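# Align the odd knob in each row of the box

## Task

The knob box has rows (A1 to A4, B1 to B4, and so on), and in every row at least three knobs already share one mark. Find any knob in a row whose mark differs from the others and rotate it to that shared mark. Every other knob must still point at the mark it has now when the job ends. A knob only counts as set if it stays at its mark on its own, not because the robot is holding it.

## Robot and tools

Robot: two six-joint arms, left_arm and right_arm, each with a parallel two-finger gripper. Everything must stay on the table; knocking items off counts as failure. Avoid hard hits, slams, slips and strong pushes, and never let the arms collide or squeeze each other.

Frame: one shared scene frame for both arms. Origin on the table top midway between the arms, +x out over the table, +z up, left_arm on the +y side. The names left and right do not refer to image sides. Printed hand positions can be slightly wrong, more so at long reach.

Gripper geometry: fingers point along the gripper's own +z and close along its own x. The reported position is the point between the pads; fingertips sit 17.5 mm past it. Pure rotations pivot about that point, which lies 25 mm off the last joint axis toward gripper -y. A flat block juts about 9 cm from that axis toward gripper -y and rotates with the gripper, so watch it near the box.

The 18-number row (every moving call uses it, both arms always included, each value in [-1, 1]): left_arm dx, dy, dz, rx, ry, rz, left_gripper position, force_limit, speed, then the same nine for right_arm / right_gripper. dx..rz are an offset, in that gripper's own axes, from its pose in the latest result that showed it (before any such result in a scene, or for a second or later call within one reply, from where it is when the action begins). Scale: 1.0 = 0.6 m or 180 degrees. rx, ry, rz form one rotation vector. All zeros is not a pause: it drives the arm back to the reference pose. To keep an arm still, send the offset back to its wanted pose in the first call of a reply and zeros after; to keep a gripper unchanged, resend its previous three finger numbers (0 is a real command).

Finger numbers are absolute settings. position: +1 fully open (50 mm gap), about -0.65 pads touching; -1 means close until blocked. force_limit: -1 about 20 N per pad, 0 about 102 N, +1 about 185 N (actual can be ~17 % more). speed: -1 = 20 mm/s, 0 = 85, +1 = 150. A new force or speed only applies after a position change of at least 0.01. For a softer grip, open first.

Tools:
execute_actions {actions, pictures}: actions is an empty list (just report state), one action {rows, steps} or one wait {steps}. rows holds 1 to 15 rows of 18 numbers, one per 1/30 s step; the last row repeats if steps exceeds the row count; steps max 15 (default 15). Each row is measured from the same reference pose, not from the row before. A wait {steps: n} up to 300 counts from the last result, including your reply time. pictures toggles camera images.
move {target, speed}: target is one 18-number row (offsets as above); the grippers travel straight toward those poses, all finishing together in 0.5 to 10 s (cut off at 10 s). speed is m/s from 0.002 to 0.5, default 0.25; rotation up to twice that in rad/s. Finger numbers are sent at the start. Paths ignore obstacles and the other arm; grippers lag, can drift, and may overshoot speed, especially with a nearly straight arm. Ends when everything has settled, or 5 s after the path ends.
wait {seconds}: 0 to 10 s, nothing new sent.
zoom_image {camera, region}: enlarges [x0, y0, x1, y1] pixels (max 504 by 504) of a camera's latest image. Cameras: cam_head_left, cam_head_right, cam_high, cam_low, cam_left_wrist, cam_right_wrist, each 504x504.
finished_scene {scene}: ends the current scene (pass its number) and reports success; irreversible. Replying without any tool call ends everything.

Control limits: each step the commanded pose is clipped to within 70 mm and 16 degrees of the measured pose, and position wins over orientation when both can't be met. After an action the arm only continues to its last clipped pose, so large offsets need several calls; check the result pose and send the remainder.

Reading results: the state line gives each gripper's position (m), quaternion wxyz and velocities. object_status: 0 moving, 1 blocked while opening, 2 blocked while closing (a real grip), 3 reached requested opening or pads met (usually nothing held). position_measured counts: gap ≈ (250 - value) x 0.202 mm. HELD marks steps the clearance check withheld; "pose unreachable" names an arm whose command was altered. A move adds a line with its ending (done, off_target, moving, held, fault), limits (paced = pose clipped; held = some steps blocked, after which the arm may jump fast) and each gripper's remaining distance. "Hand target" shows where the controller is now driving each gripper.

Faults: contact torque at a joint's load limit (waist, shoulder 302 N m; elbow 142; forearm roll, wrist pitch, wrist roll 40), or 144 N external force, stops that arm for 10 s and drops the rest of the call. Arms are stiff, so aiming even slightly past a firm surface such as a knob or the box can trigger this; approach slowly and aim only just at contact. Holding loads heats motors; a MOTOR HOT warning precedes a braking stop. Time stopped and reply time count against you, so plan before acting and move smoothly. Joint torque readings carry offsets and noise.

For knobs: identify each row's odd knob from the images (zoom helps), grip or contact it gently, rotate it with an rz turn, release, and confirm it stays put without touching neighbours.

Each tool is called after "Call:" as name(argument=value, ...) on one line, values as JSON.

## Session

Call:
execute_actions(actions=[])

Scene clock: 0.00 s of 8400.00 s.
left_arm: end_effector_position=(-0.0157, +0.8291, +0.1531) position_measured=3 object_status=3 end_effector_quat_wxyz=(-0.016, +0.978, -0.206, -0.031) end_effector_velocity=(+0.000, +0.001, +0.001) end_effector_angular_velocity=(+0.001, -0.000, -0.001) | right_arm: end_effector_position=(+0.6091, -0.5005, +0.3256) position_measured=3 object_status=3 end_effector_quat_wxyz=(-0.427, +0.087, +0.800, -0.413) end_effector_velocity=(-0.000, +0.000, -0.001) end_effector_angular_velocity=(+0.001, -0.000, +0.000)
Joint positions: left_arm=[ 1.11  -0.144  2.303  0.079  0.957 -3.057] | right_arm=[ 0.283  0.578  1.507 -0.45   2.257 -1.102]
Joint velocities: left_arm=[-0.001 -0.    -0.001  0.     0.    -0.   ] | right_arm=[ 0.     0.     0.     0.001 -0.001  0.   ]
Joint torques (N m, as the joint torque sensors report them, + toward a larger angle): no reading
Hand target (left_arm): -0.016, +0.829, +0.153; -0.016, +0.978, -0.206, -0.031
Hand target (right_arm): +0.609, -0.500, +0.326; -0.427, +0.087, +0.800, -0.413

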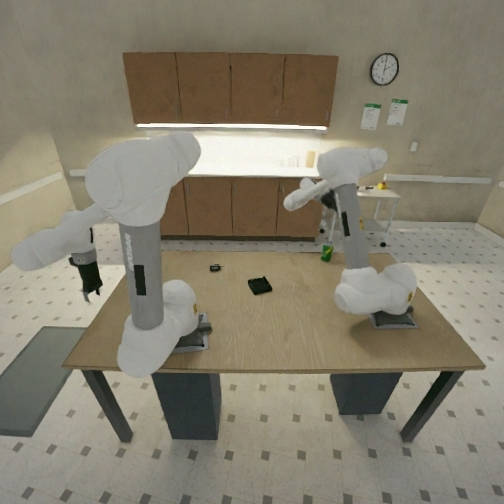

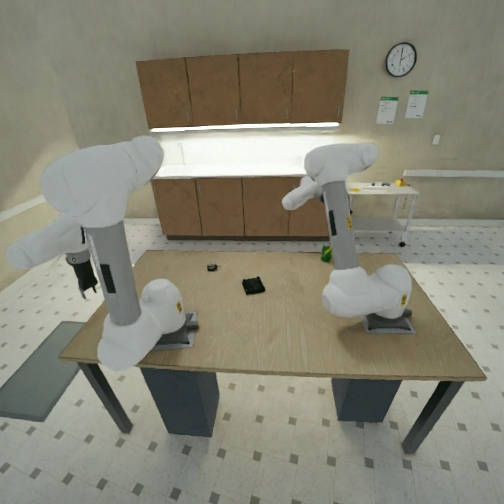

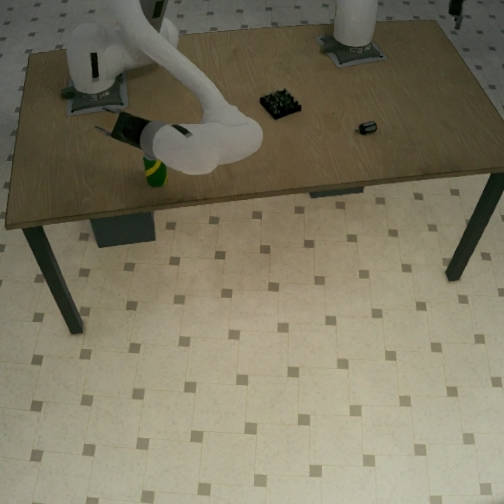

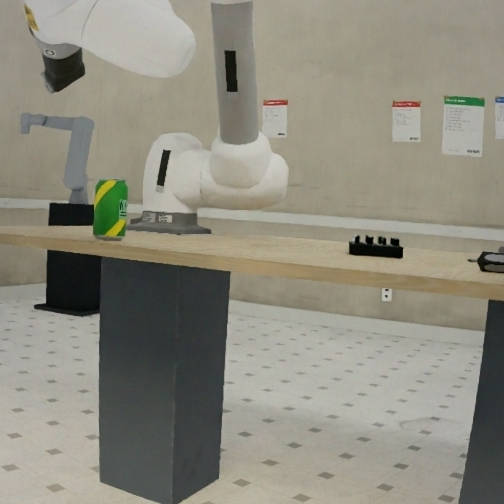

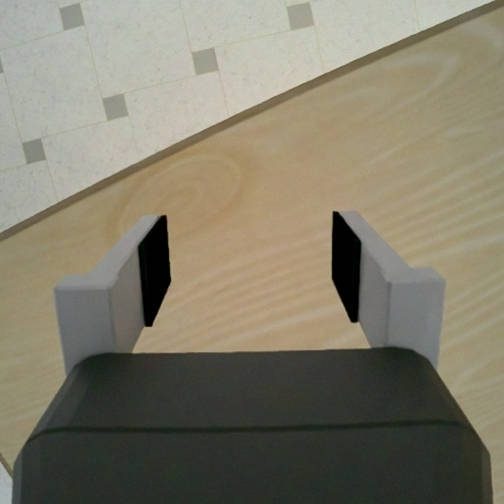

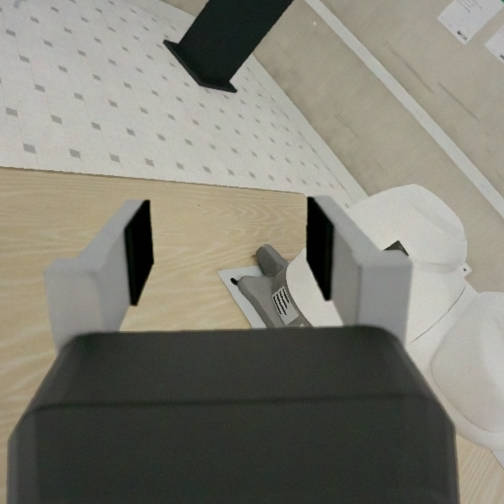

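Call:
zoom_image(camera="cam_high", region=[250, 75, 310, 135])

Call:
zoom_image(camera="cam_head_left", region=[230, 260, 290, 310])

Region (250, 75, 310, 135) of cam_high's 504x504 image, scaled by 8.400, with more detail than that image has.

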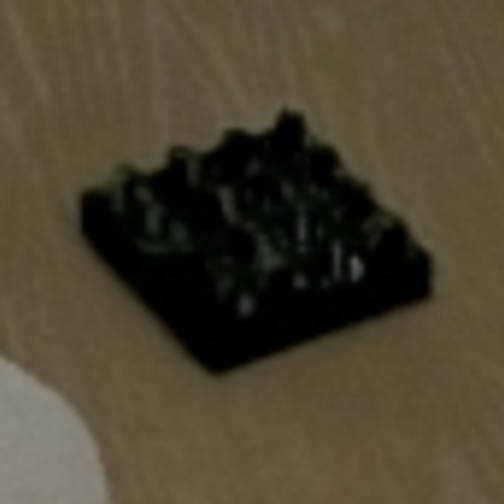

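Region (230, 260, 290, 310) of cam_head_left's 504x504 image, scaled by 8.400, with more detail than that image has.

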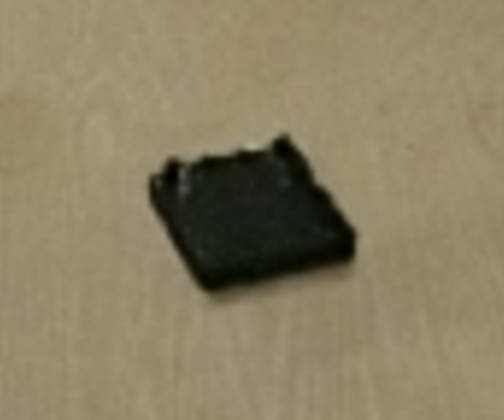

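Call:
move(target=[0.713,0.105,-0.25,0,0,0,1,0,0,0,0,0,0,0,0,1,0,0], speed=0.3)

Call:
move(target=[0.2,0.75,0,0,0,0,1,0,0,0,0,0,0,0,0,1,0,0], speed=0.3)

Scene clock: 14.43 s of 8400.00 s.
left_arm: end_effector_position=(+0.3575, +0.5950, +0.2732) position_measured=3 object_status=3 end_effector_quat_wxyz=(-0.017, +0.978, -0.206, -0.032) end_effector_velocity=(+0.001, -0.000, +0.000) end_effector_angular_velocity=(+0.000, -0.000, -0.001) | right_arm: end_effector_position=(+0.6091, -0.5005, +0.3256) position_measured=3 object_status=3 end_effector_quat_wxyz=(-0.427, +0.087, +0.800, -0.413) end_effector_velocity=(-0.001, -0.000, +0.001) end_effector_angular_velocity=(-0.000, -0.001, +0.000)
Joint positions: left_arm=[ 0.046 -0.095  2.02   0.061  1.26  -4.097] | right_arm=[ 0.283  0.578  1.507 -0.45   2.257 -1.102]
Joint velocities: left_arm=[-0.002  0.001 -0.001  0.     0.    -0.   ] | right_arm=[ 0.    -0.002  0.001 -0.     0.001 -0.   ]
Joint torques (N m, as the joint torque sensors report them, + toward a larger angle): left_arm=[ -0.88 -30.61 -40.65   4.84   0.42   0.17] | right_arm=[ -2.12 -93.16 -33.63   2.15   3.2    0.08]
Hand target (left_arm): +0.358, +0.595, +0.273; -0.017, +0.978, -0.206, -0.032
Hand target (right_arm): +0.609, -0.500, +0.326; -0.427, +0.087, +0.800, -0.413
Off the commanded pose (left_arm): 0.002 m, 0 deg.
Off the commanded pose (right_arm): 0.000 m, 0 deg.
After step 90, 9.43 s passed at rest.
move: done

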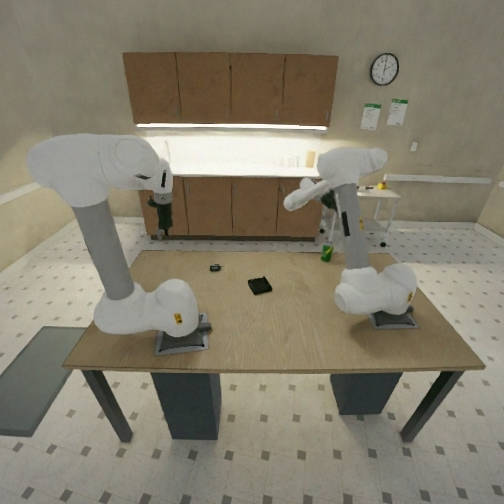

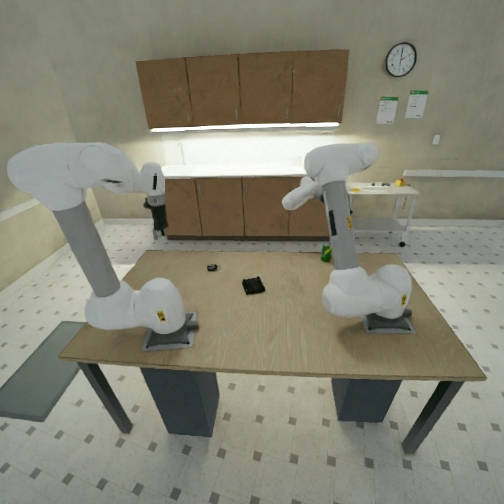

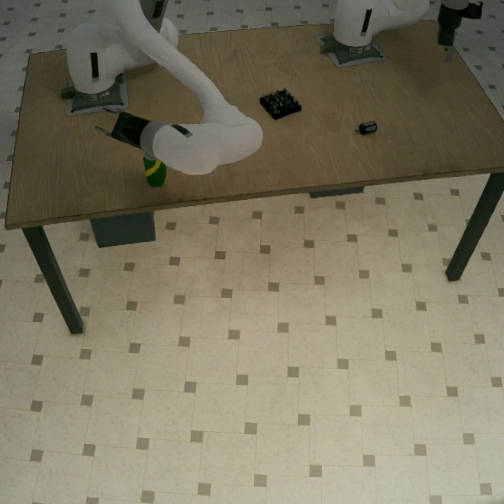

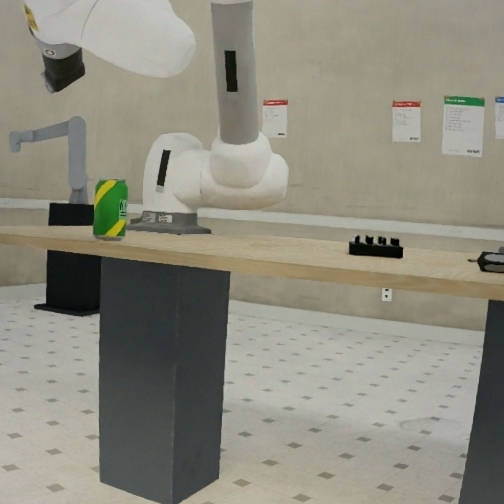

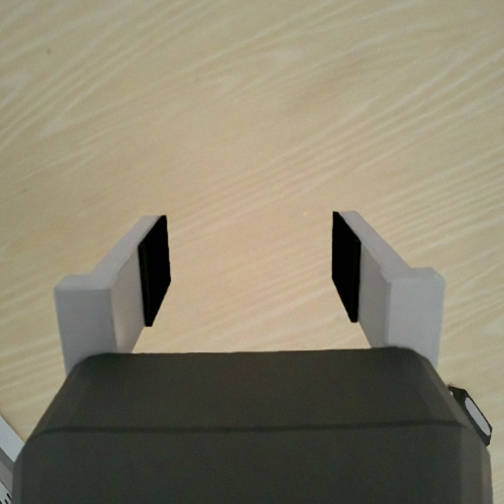

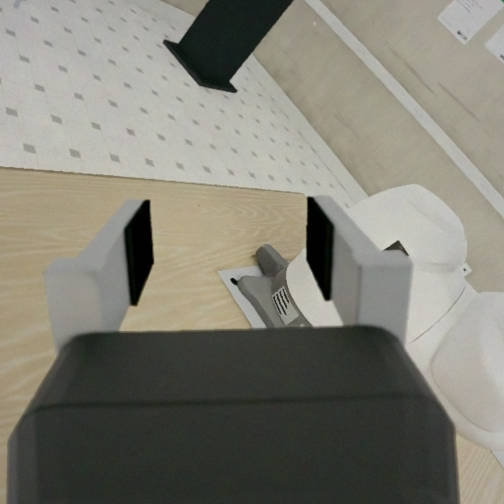

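Scene clock: 16.47 s of 8400.00 s.
left_arm: end_effector_position=(+0.2873, +0.1360, +0.2557) position_measured=3 object_status=3 end_effector_quat_wxyz=(-0.019, +0.978, -0.206, -0.031) end_effector_velocity=(-0.000, -0.001, +0.000) end_effector_angular_velocity=(-0.000, -0.000, -0.002) | right_arm: end_effector_position=(+0.6091, -0.5005, +0.3256) position_measured=3 object_status=3 end_effector_quat_wxyz=(-0.427, +0.087, +0.800, -0.413) end_effector_velocity=(-0.001, +0.001, +0.001) end_effector_angular_velocity=(+0.001, -0.001, +0.001)
Joint positions: left_arm=[-0.956 -0.035  1.998 -0.002  1.25  -5.078] | right_arm=[ 0.283  0.578  1.507 -0.45   2.257 -1.102]
Joint velocities: left_arm=[-0.001  0.    -0.     0.    -0.     0.   ] | right_arm=[ 0.002 -0.001 -0.     0.001  0.001 -0.   ]
Joint torques (N m, as the joint torque sensors report them, + toward a larger angle): left_arm=[  4.32 -36.41 -38.8    4.81   0.41   0.14] | right_arm=[ -2.55 -92.74 -33.3    2.16   3.03  -0.27]
Hand target (left_arm): +0.287, +0.136, +0.256; -0.019, +0.978, -0.206, -0.031
Hand target (right_arm): +0.609, -0.500, +0.326; -0.427, +0.087, +0.800, -0.413
Off the commanded pose (left_arm): 0.002 m, 0 deg.
Off the commanded pose (right_arm): 0.000 m, 0 deg.
move: done

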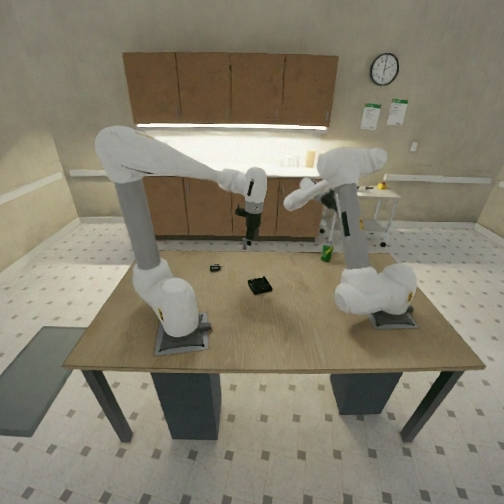

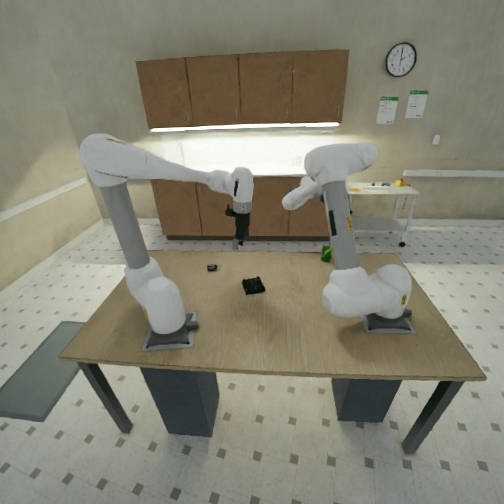

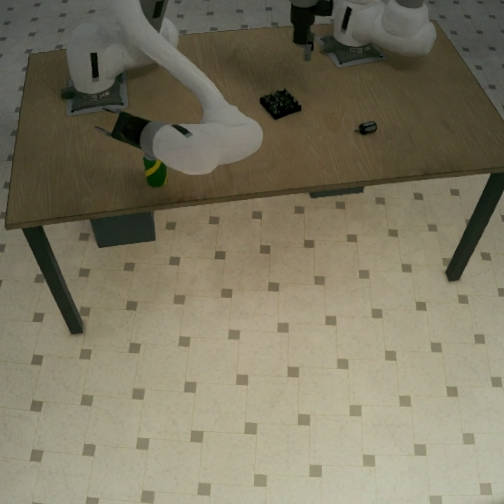

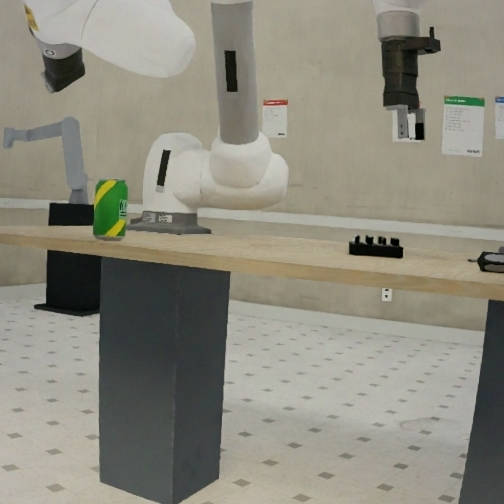

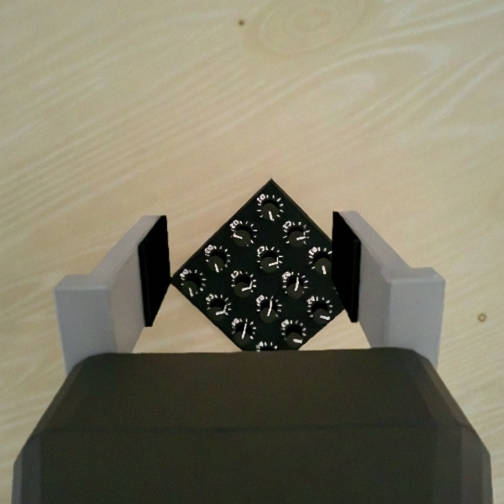

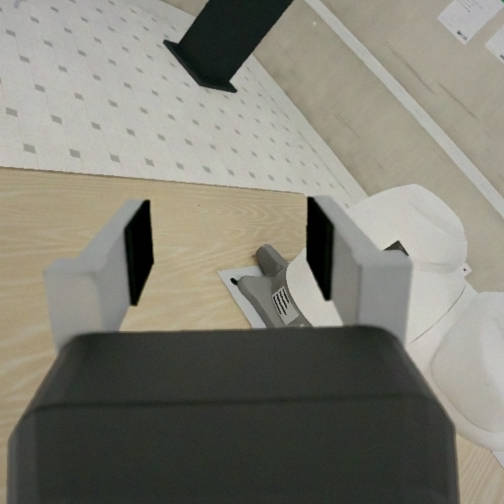

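Call:
move(target=[0,0,0.08,-0.0078,0.0218,0,1,0,0,0,0,0,0,0,0,1,0,0])

Call:
move(target=[0,0,0,0,0,0.75,1,0,0,0,0,0,0,0,0,1,0,0], speed=0.5)

Scene clock: 21.50 s of 8400.00 s.
left_arm: end_effector_position=(+0.2847, +0.1382, +0.2078) position_measured=3 object_status=3 end_effector_quat_wxyz=(+0.000, +0.979, -0.206, +0.000) end_effector_velocity=(+0.001, +0.001, +0.000) end_effector_angular_velocity=(-0.001, -0.002, +0.003) | right_arm: end_effector_position=(+0.6091, -0.5005, +0.3256) position_measured=3 object_status=3 end_effector_quat_wxyz=(-0.427, +0.087, +0.800, -0.413) end_effector_velocity=(+0.000, +0.000, -0.001) end_effector_angular_velocity=(-0.000, +0.002, +0.001)
Joint positions: left_arm=[-0.958 -0.041  2.096 -0.001  1.086 -5.08 ] | right_arm=[ 0.283  0.578  1.507 -0.45   2.257 -1.102]
Joint velocities: left_arm=[ 0.003 -0.001  0.     0.001 -0.002 -0.   ] | right_arm=[ 0.001  0.002  0.     0.    -0.    -0.   ]
Joint torques (N m, as the joint torque sensors report them, + toward a larger angle): left_arm=[  2.95 -33.43 -37.8    4.69   0.3    0.1 ] | right_arm=[ -3.28 -93.71 -32.93   2.09   3.    -0.12]
Hand target (left_arm): +0.285, +0.138, +0.208; +0.000, +0.979, -0.206, +0.000
Hand target (right_arm): +0.609, -0.500, +0.326; -0.427, +0.087, +0.800, -0.413
Off the commanded pose (left_arm): 0.000 m, 0 deg.
Off the commanded pose (right_arm): 0.000 m, 0 deg.
After step 90, 1.27 s passed at rest.
move: done

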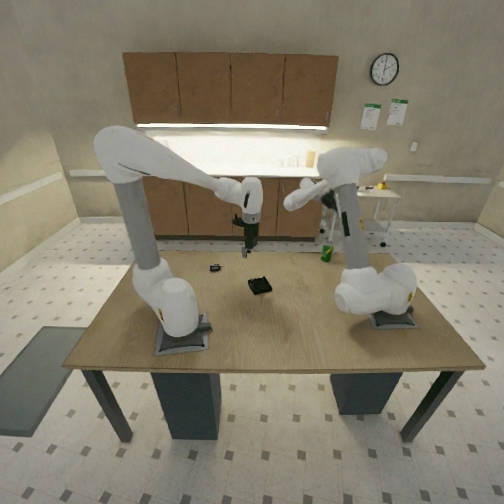

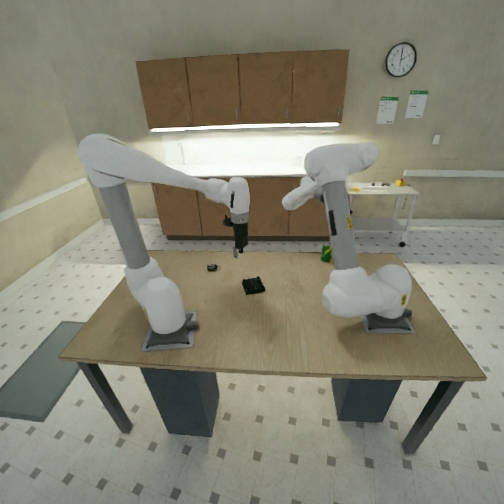

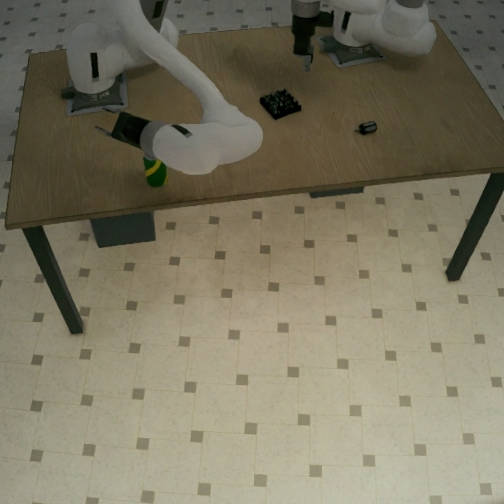

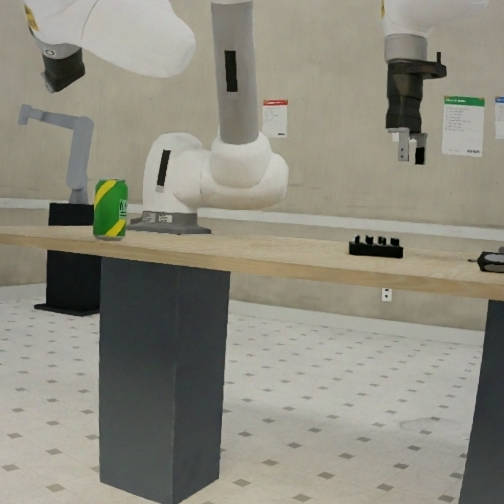

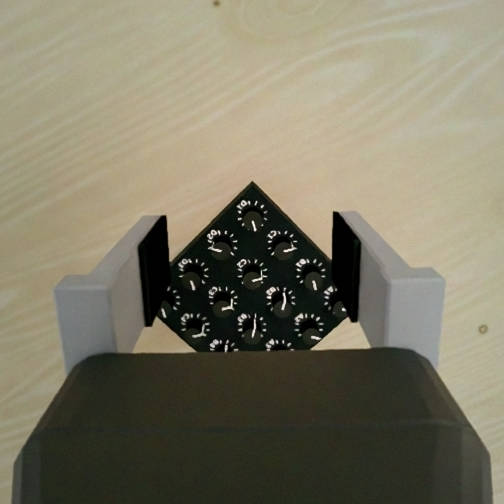

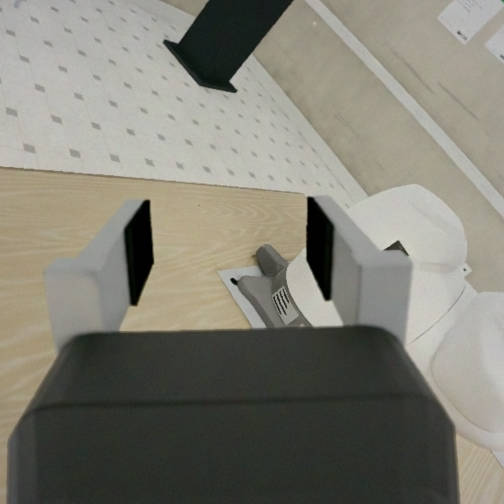

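Scene clock: 24.37 s of 8400.00 s.
left_arm: end_effector_position=(+0.2845, +0.1382, +0.2077) position_measured=3 object_status=3 end_effector_quat_wxyz=(-0.000, -0.184, +0.983, -0.000) end_effector_velocity=(-0.000, +0.000, -0.001) end_effector_angular_velocity=(-0.001, +0.002, -0.000) | right_arm: end_effector_position=(+0.6091, -0.5005, +0.3256) position_measured=3 object_status=3 end_effector_quat_wxyz=(-0.427, +0.087, +0.800, -0.413) end_effector_velocity=(+0.000, +0.000, -0.000) end_effector_angular_velocity=(+0.001, -0.002, +0.001)
Joint positions: left_arm=[-0.882 -0.088  2.139 -0.001  1.09  -2.648] | right_arm=[ 0.283  0.578  1.507 -0.45   2.257 -1.102]
Joint velocities: left_arm=[ 0.002  0.     0.001 -0.002 -0.001  0.003] | right_arm=[ 0.001  0.    -0.001  0.    -0.002  0.   ]
Joint torques (N m, as the joint torque sensors report them, + toward a larger angle): left_arm=[  2.09 -27.29 -36.95   4.54   0.21   0.27] | right_arm=[ -3.68 -95.82 -33.34   2.06   3.23  -0.24]
Hand target (left_arm): +0.285, +0.138, +0.208; -0.000, -0.184, +0.983, -0.000
Hand target (right_arm): +0.609, -0.500, +0.326; -0.427, +0.087, +0.800, -0.413
Off the commanded pose (left_arm): 0.000 m, 0 deg.
Off the commanded pose (right_arm): 0.000 m, 0 deg.
move: done

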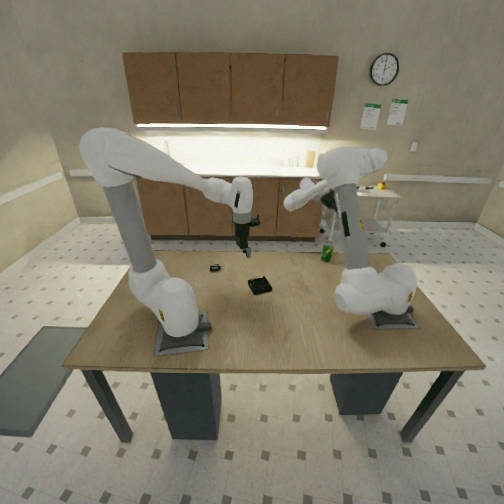

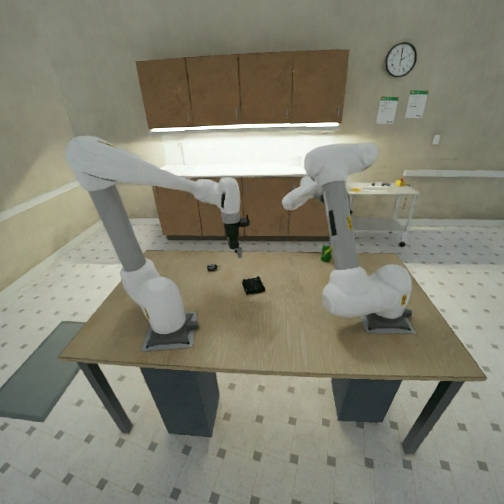

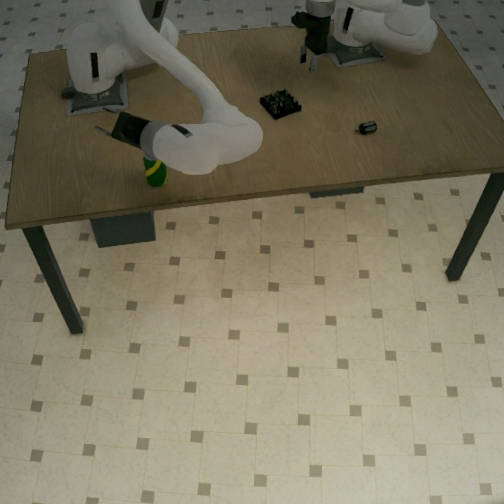

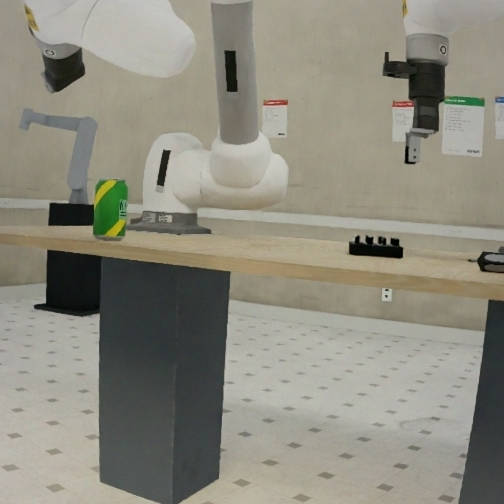

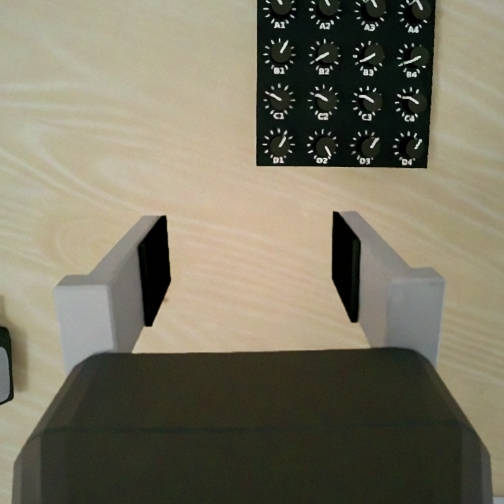

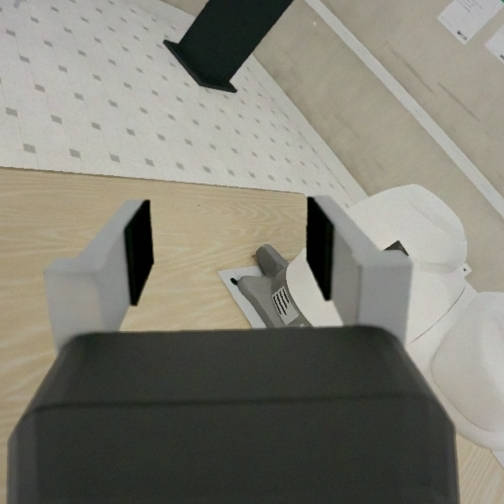

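Call:
move(target=[0.09,-0.02,0.12,0,0,0,1,0,0,0,0,0,0,0,0,1,0,0])

Call:
zoom_image(camera="cam_left_wrist", region=[126, 0, 378, 252])

Scene clock: 28.77 s of 8400.00 s.
left_arm: end_effector_position=(+0.2388, +0.1072, +0.1359) position_measured=3 object_status=3 end_effector_quat_wxyz=(+0.000, -0.184, +0.983, -0.000) end_effector_velocity=(-0.001, -0.000, -0.001) end_effector_angular_velocity=(-0.000, +0.000, -0.001) | right_arm: end_effector_position=(+0.6091, -0.5005, +0.3256) position_measured=3 object_status=3 end_effector_quat_wxyz=(-0.427, +0.087, +0.800, -0.413) end_effector_velocity=(-0.000, -0.000, +0.001) end_effector_angular_velocity=(+0.000, -0.001, -0.001)
Joint positions: left_arm=[-1.007 -0.039  2.246 -0.001  0.934 -2.773] | right_arm=[ 0.283  0.578  1.507 -0.45   2.257 -1.102]
Joint velocities: left_arm=[-0.002  0.001  0.001 -0.    -0.002 -0.001] | right_arm=[-0.001 -0.001 -0.     0.     0.     0.   ]
Joint torques (N m, as the joint torque sensors report them, + toward a larger angle): left_arm=[  1.94 -29.86 -34.85   4.19   0.64   0.18] | right_arm=[ -1.26 -94.25 -33.02   1.96   3.44  -0.17]
Hand target (left_arm): +0.239, +0.107, +0.136; +0.000, -0.184, +0.983, -0.000
Hand target (right_arm): +0.609, -0.500, +0.326; -0.427, +0.087, +0.800, -0.413
Off the commanded pose (left_arm): 0.000 m, 0 deg.
Off the commanded pose (right_arm): 0.000 m, 0 deg.
After step 90, 0.60 s passed at rest.
move: done

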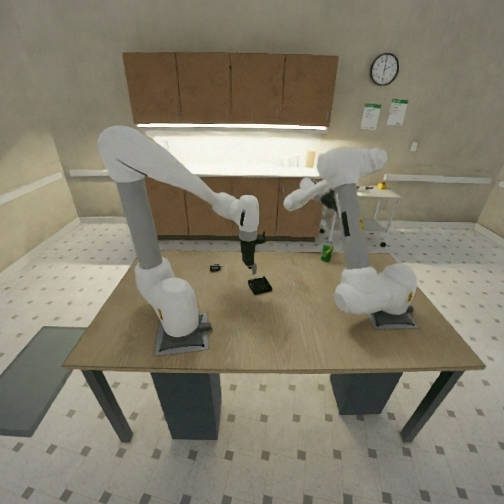

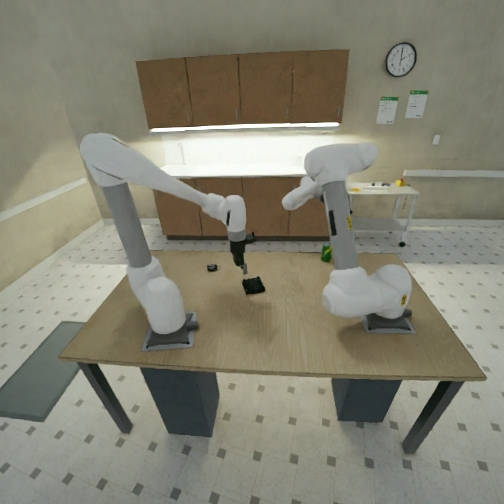

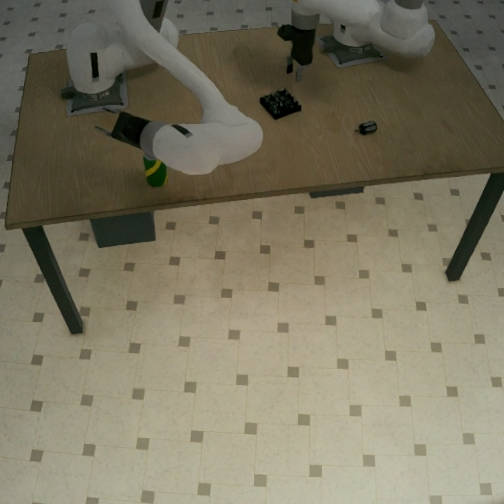

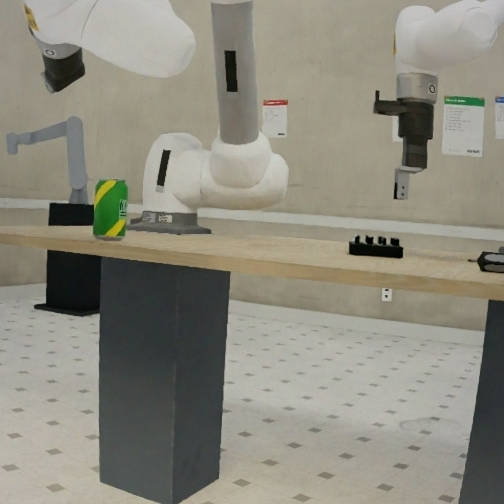

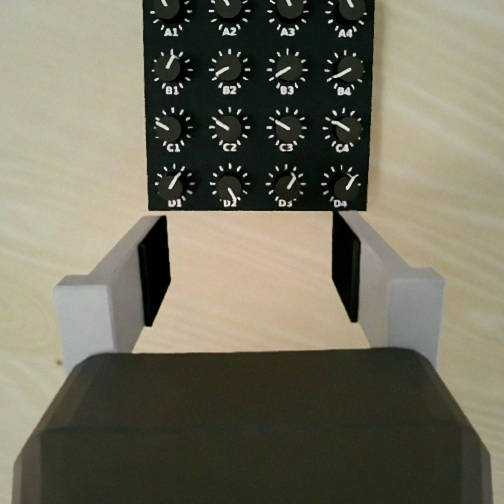

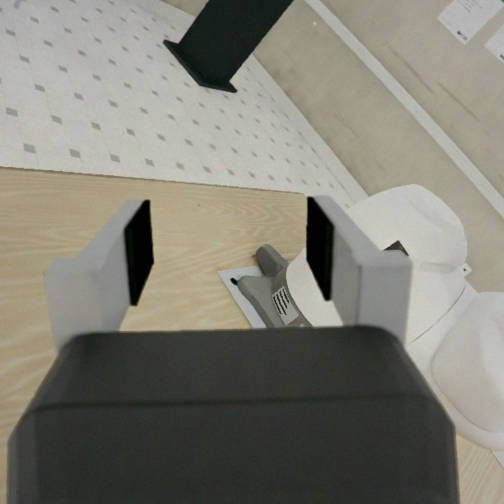

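Region (126, 0, 378, 252) of cam_left_wrist's 504x504 image, scaled by 2.000, with more detail than that image has.

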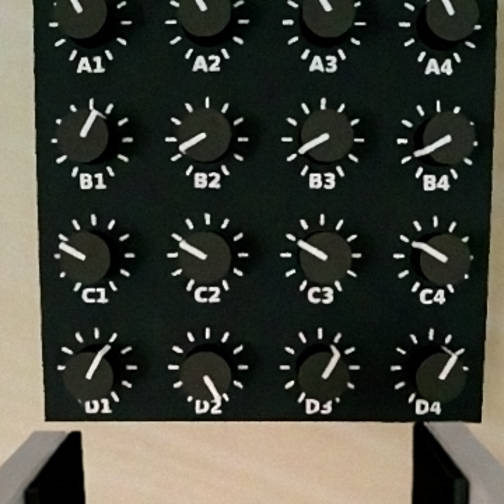

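Call:
move(target=[-0.0165,-0.007,0.085,0,0,0,0,-1,0,0,0,0,0,0,0,1,0,0], speed=0.1)

Call:
zoom_image(camera="cam_low", region=[335, 180, 435, 270])

Call:
zoom_image(camera="cam_left_wrist", region=[126, 100, 378, 352])

Scene clock: 40.63 s of 8400.00 s.
left_arm: end_effector_position=(+0.2494, +0.1068, +0.0850) position_measured=152 object_status=3 end_effector_quat_wxyz=(-0.000, -0.184, +0.983, -0.001) end_effector_velocity=(-0.001, -0.001, -0.000) end_effector_angular_velocity=(-0.001, +0.000, -0.001) | right_arm: end_effector_position=(+0.6091, -0.5005, +0.3256) position_measured=3 object_status=3 end_effector_quat_wxyz=(-0.427, +0.087, +0.800, -0.413) end_effector_velocity=(-0.000, +0.001, -0.001) end_effector_angular_velocity=(-0.000, +0.000, +0.002)
Joint positions: left_arm=[-0.989  0.043  2.283 -0.001  0.815 -2.755] | right_arm=[ 0.283  0.578  1.507 -0.45   2.257 -1.102]
Joint velocities: left_arm=[-0.002  0.     0.001 -0.001 -0.001  0.   ] | right_arm=[ 0.002  0.     0.001 -0.    -0.001  0.   ]
Joint torques (N m, as the joint torque sensors report them, + toward a larger angle): left_arm=[  1.78 -36.99 -30.71   3.7    0.16   0.57] | right_arm=[ -2.12 -95.32 -32.99   2.37   3.2   -0.45]
Hand target (left_arm): +0.249, +0.107, +0.085; -0.000, -0.184, +0.983, -0.001
Hand target (right_arm): +0.609, -0.500, +0.326; -0.427, +0.087, +0.800, -0.413
Off the commanded pose (left_arm): 0.000 m, 0 deg.
Off the commanded pose (right_arm): 0.000 m, 0 deg.
After step 90, 8.00 s passed at rest.
move: done

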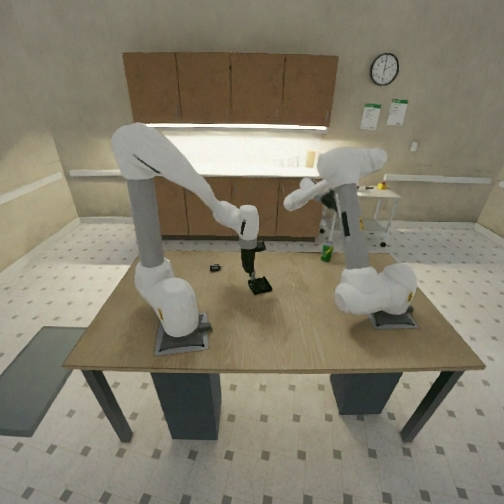

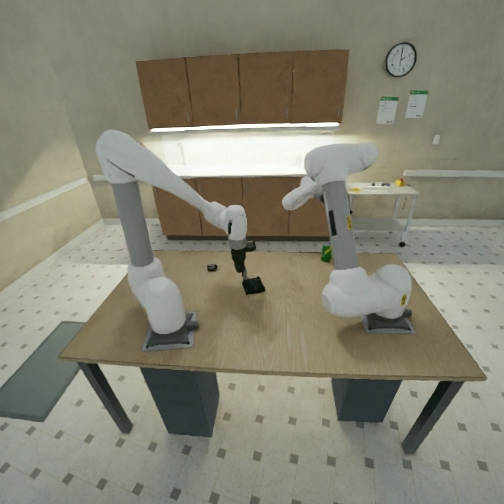

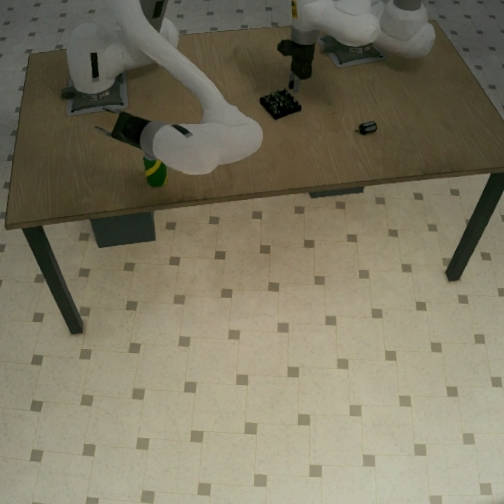

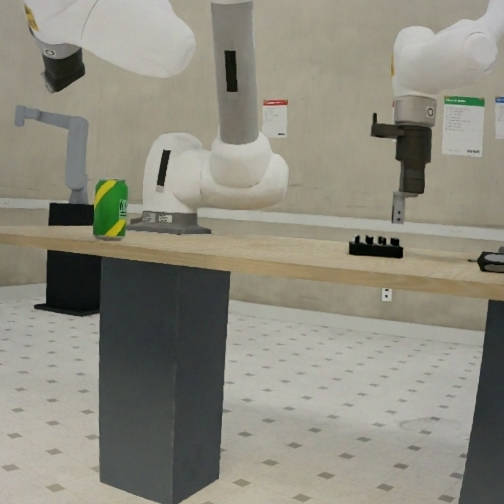

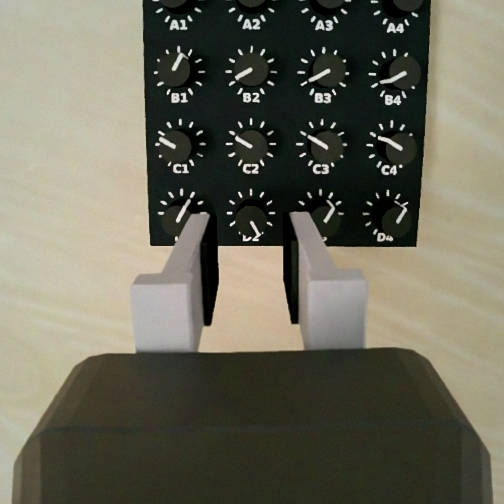

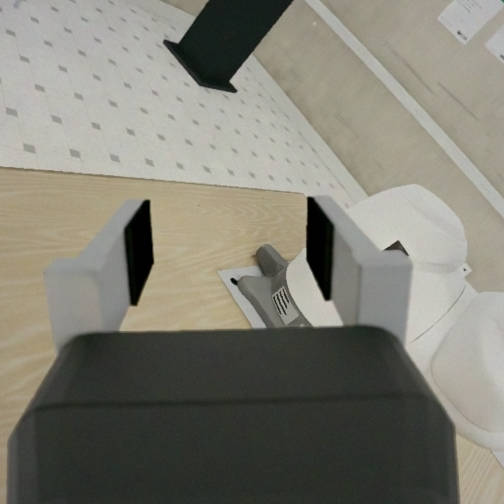

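Region (335, 180, 435, 270) of cam_low's 504x504 image, scaled by 5.040, with more detail than that image has; it fills the top 454 rows of this view, and the rest is white.

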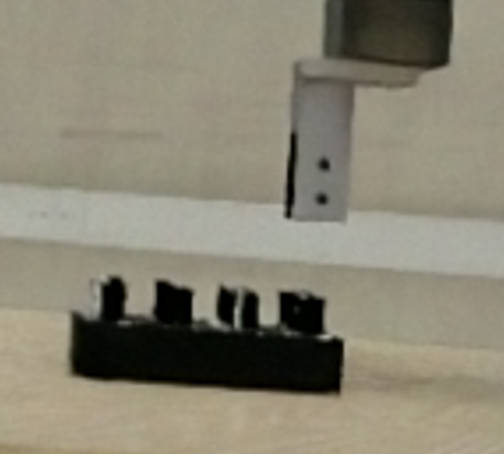

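Region (126, 100, 378, 352) of cam_left_wrist's 504x504 image, scaled by 2.000, with more detail than that image has.

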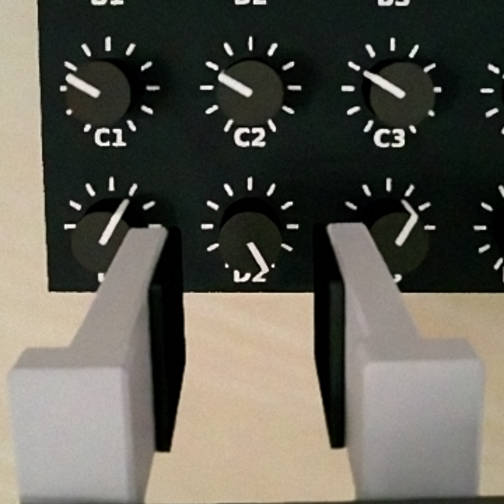

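Call:
move(target=[0.0005,-0.002,0.04,0,0,0,-0.1,-1,0,0,0,0,0,0,0,1,0,0], speed=0.05)

Call:
zoom_image(camera="cam_low", region=[335, 180, 435, 270])

Call:
zoom_image(camera="cam_left_wrist", region=[126, 100, 378, 352])

Scene clock: 49.20 s of 8400.00 s.
left_arm: end_effector_position=(+0.2496, +0.1055, +0.0611) position_measured=167 object_status=3 end_effector_quat_wxyz=(-0.000, -0.184, +0.983, -0.001) end_effector_velocity=(+0.000, -0.000, -0.001) end_effector_angular_velocity=(-0.000, -0.001, -0.000) | right_arm: end_effector_position=(+0.6091, -0.5005, +0.3256) position_measured=3 object_status=3 end_effector_quat_wxyz=(-0.427, +0.087, +0.800, -0.413) end_effector_velocity=(+0.000, -0.001, +0.001) end_effector_angular_velocity=(+0.001, -0.001, -0.001)
Joint positions: left_arm=[-0.991  0.08   2.302 -0.001  0.758 -2.757] | right_arm=[ 0.283  0.578  1.507 -0.45   2.257 -1.102]
Joint velocities: left_arm=[-0.     0.001  0.001  0.    -0.002 -0.   ] | right_arm=[-0.001 -0.001 -0.001  0.     0.    -0.   ]
Joint torques (N m, as the joint torque sensors report them, + toward a larger angle): left_arm=[  2.82 -37.93 -28.9    3.63   0.12   0.52] | right_arm=[ -2.76 -95.35 -33.6    2.22   2.76  -0.16]
Hand target (left_arm): +0.250, +0.105, +0.061; -0.000, -0.184, +0.983, -0.001
Hand target (right_arm): +0.609, -0.500, +0.326; -0.427, +0.087, +0.800, -0.413
Off the commanded pose (left_arm): 0.000 m, 0 deg.
Off the commanded pose (right_arm): 0.000 m, 0 deg.
After step 90, 4.80 s passed at rest.
move: done

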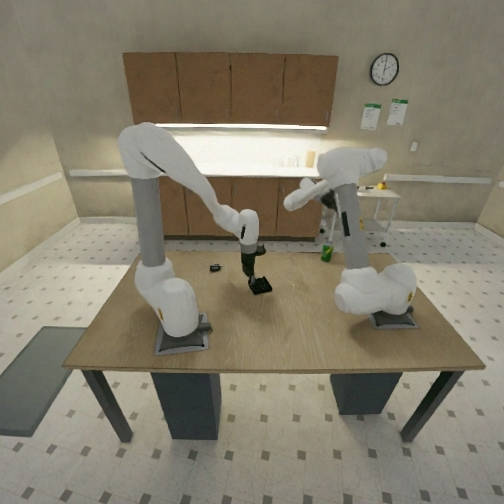

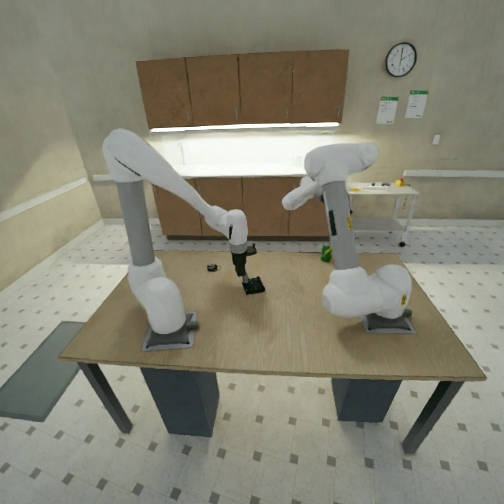

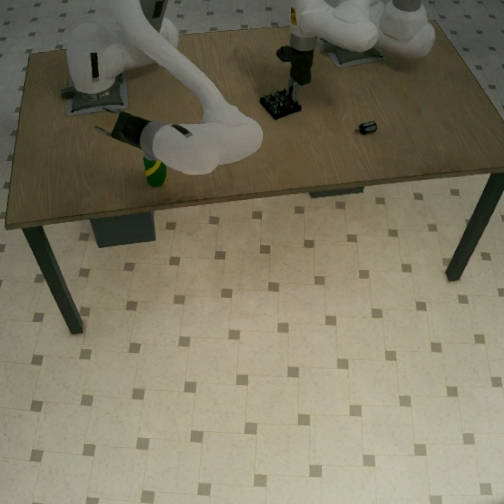

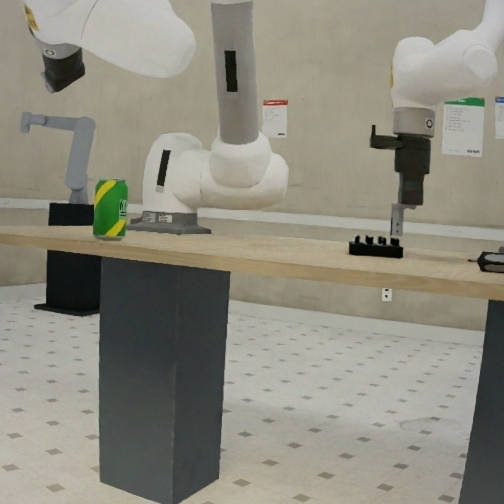

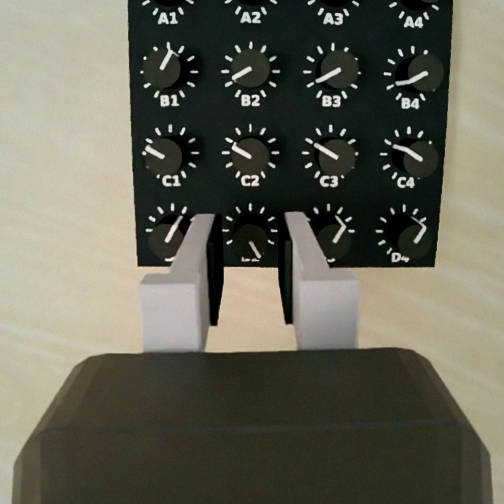

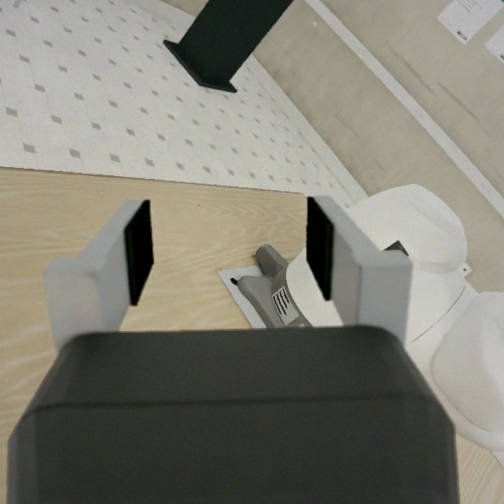

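Region (335, 180, 435, 270) of cam_low's 504x504 image, scaled by 5.040, with more detail than that image has; it fills the top 454 rows of this view, and the rest is white.

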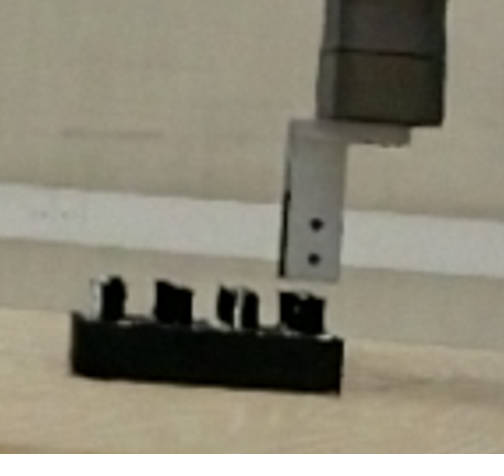

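Region (126, 100, 378, 352) of cam_left_wrist's 504x504 image, scaled by 2.000, with more detail than that image has.

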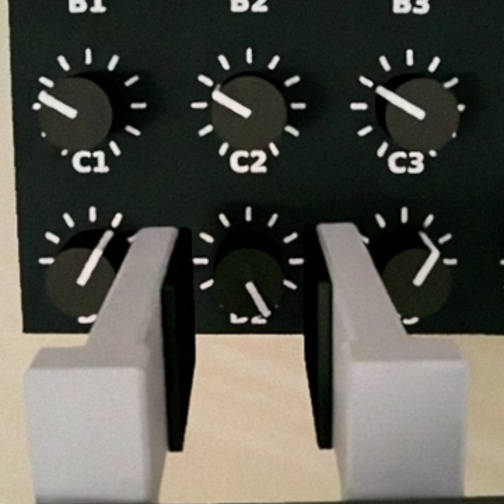

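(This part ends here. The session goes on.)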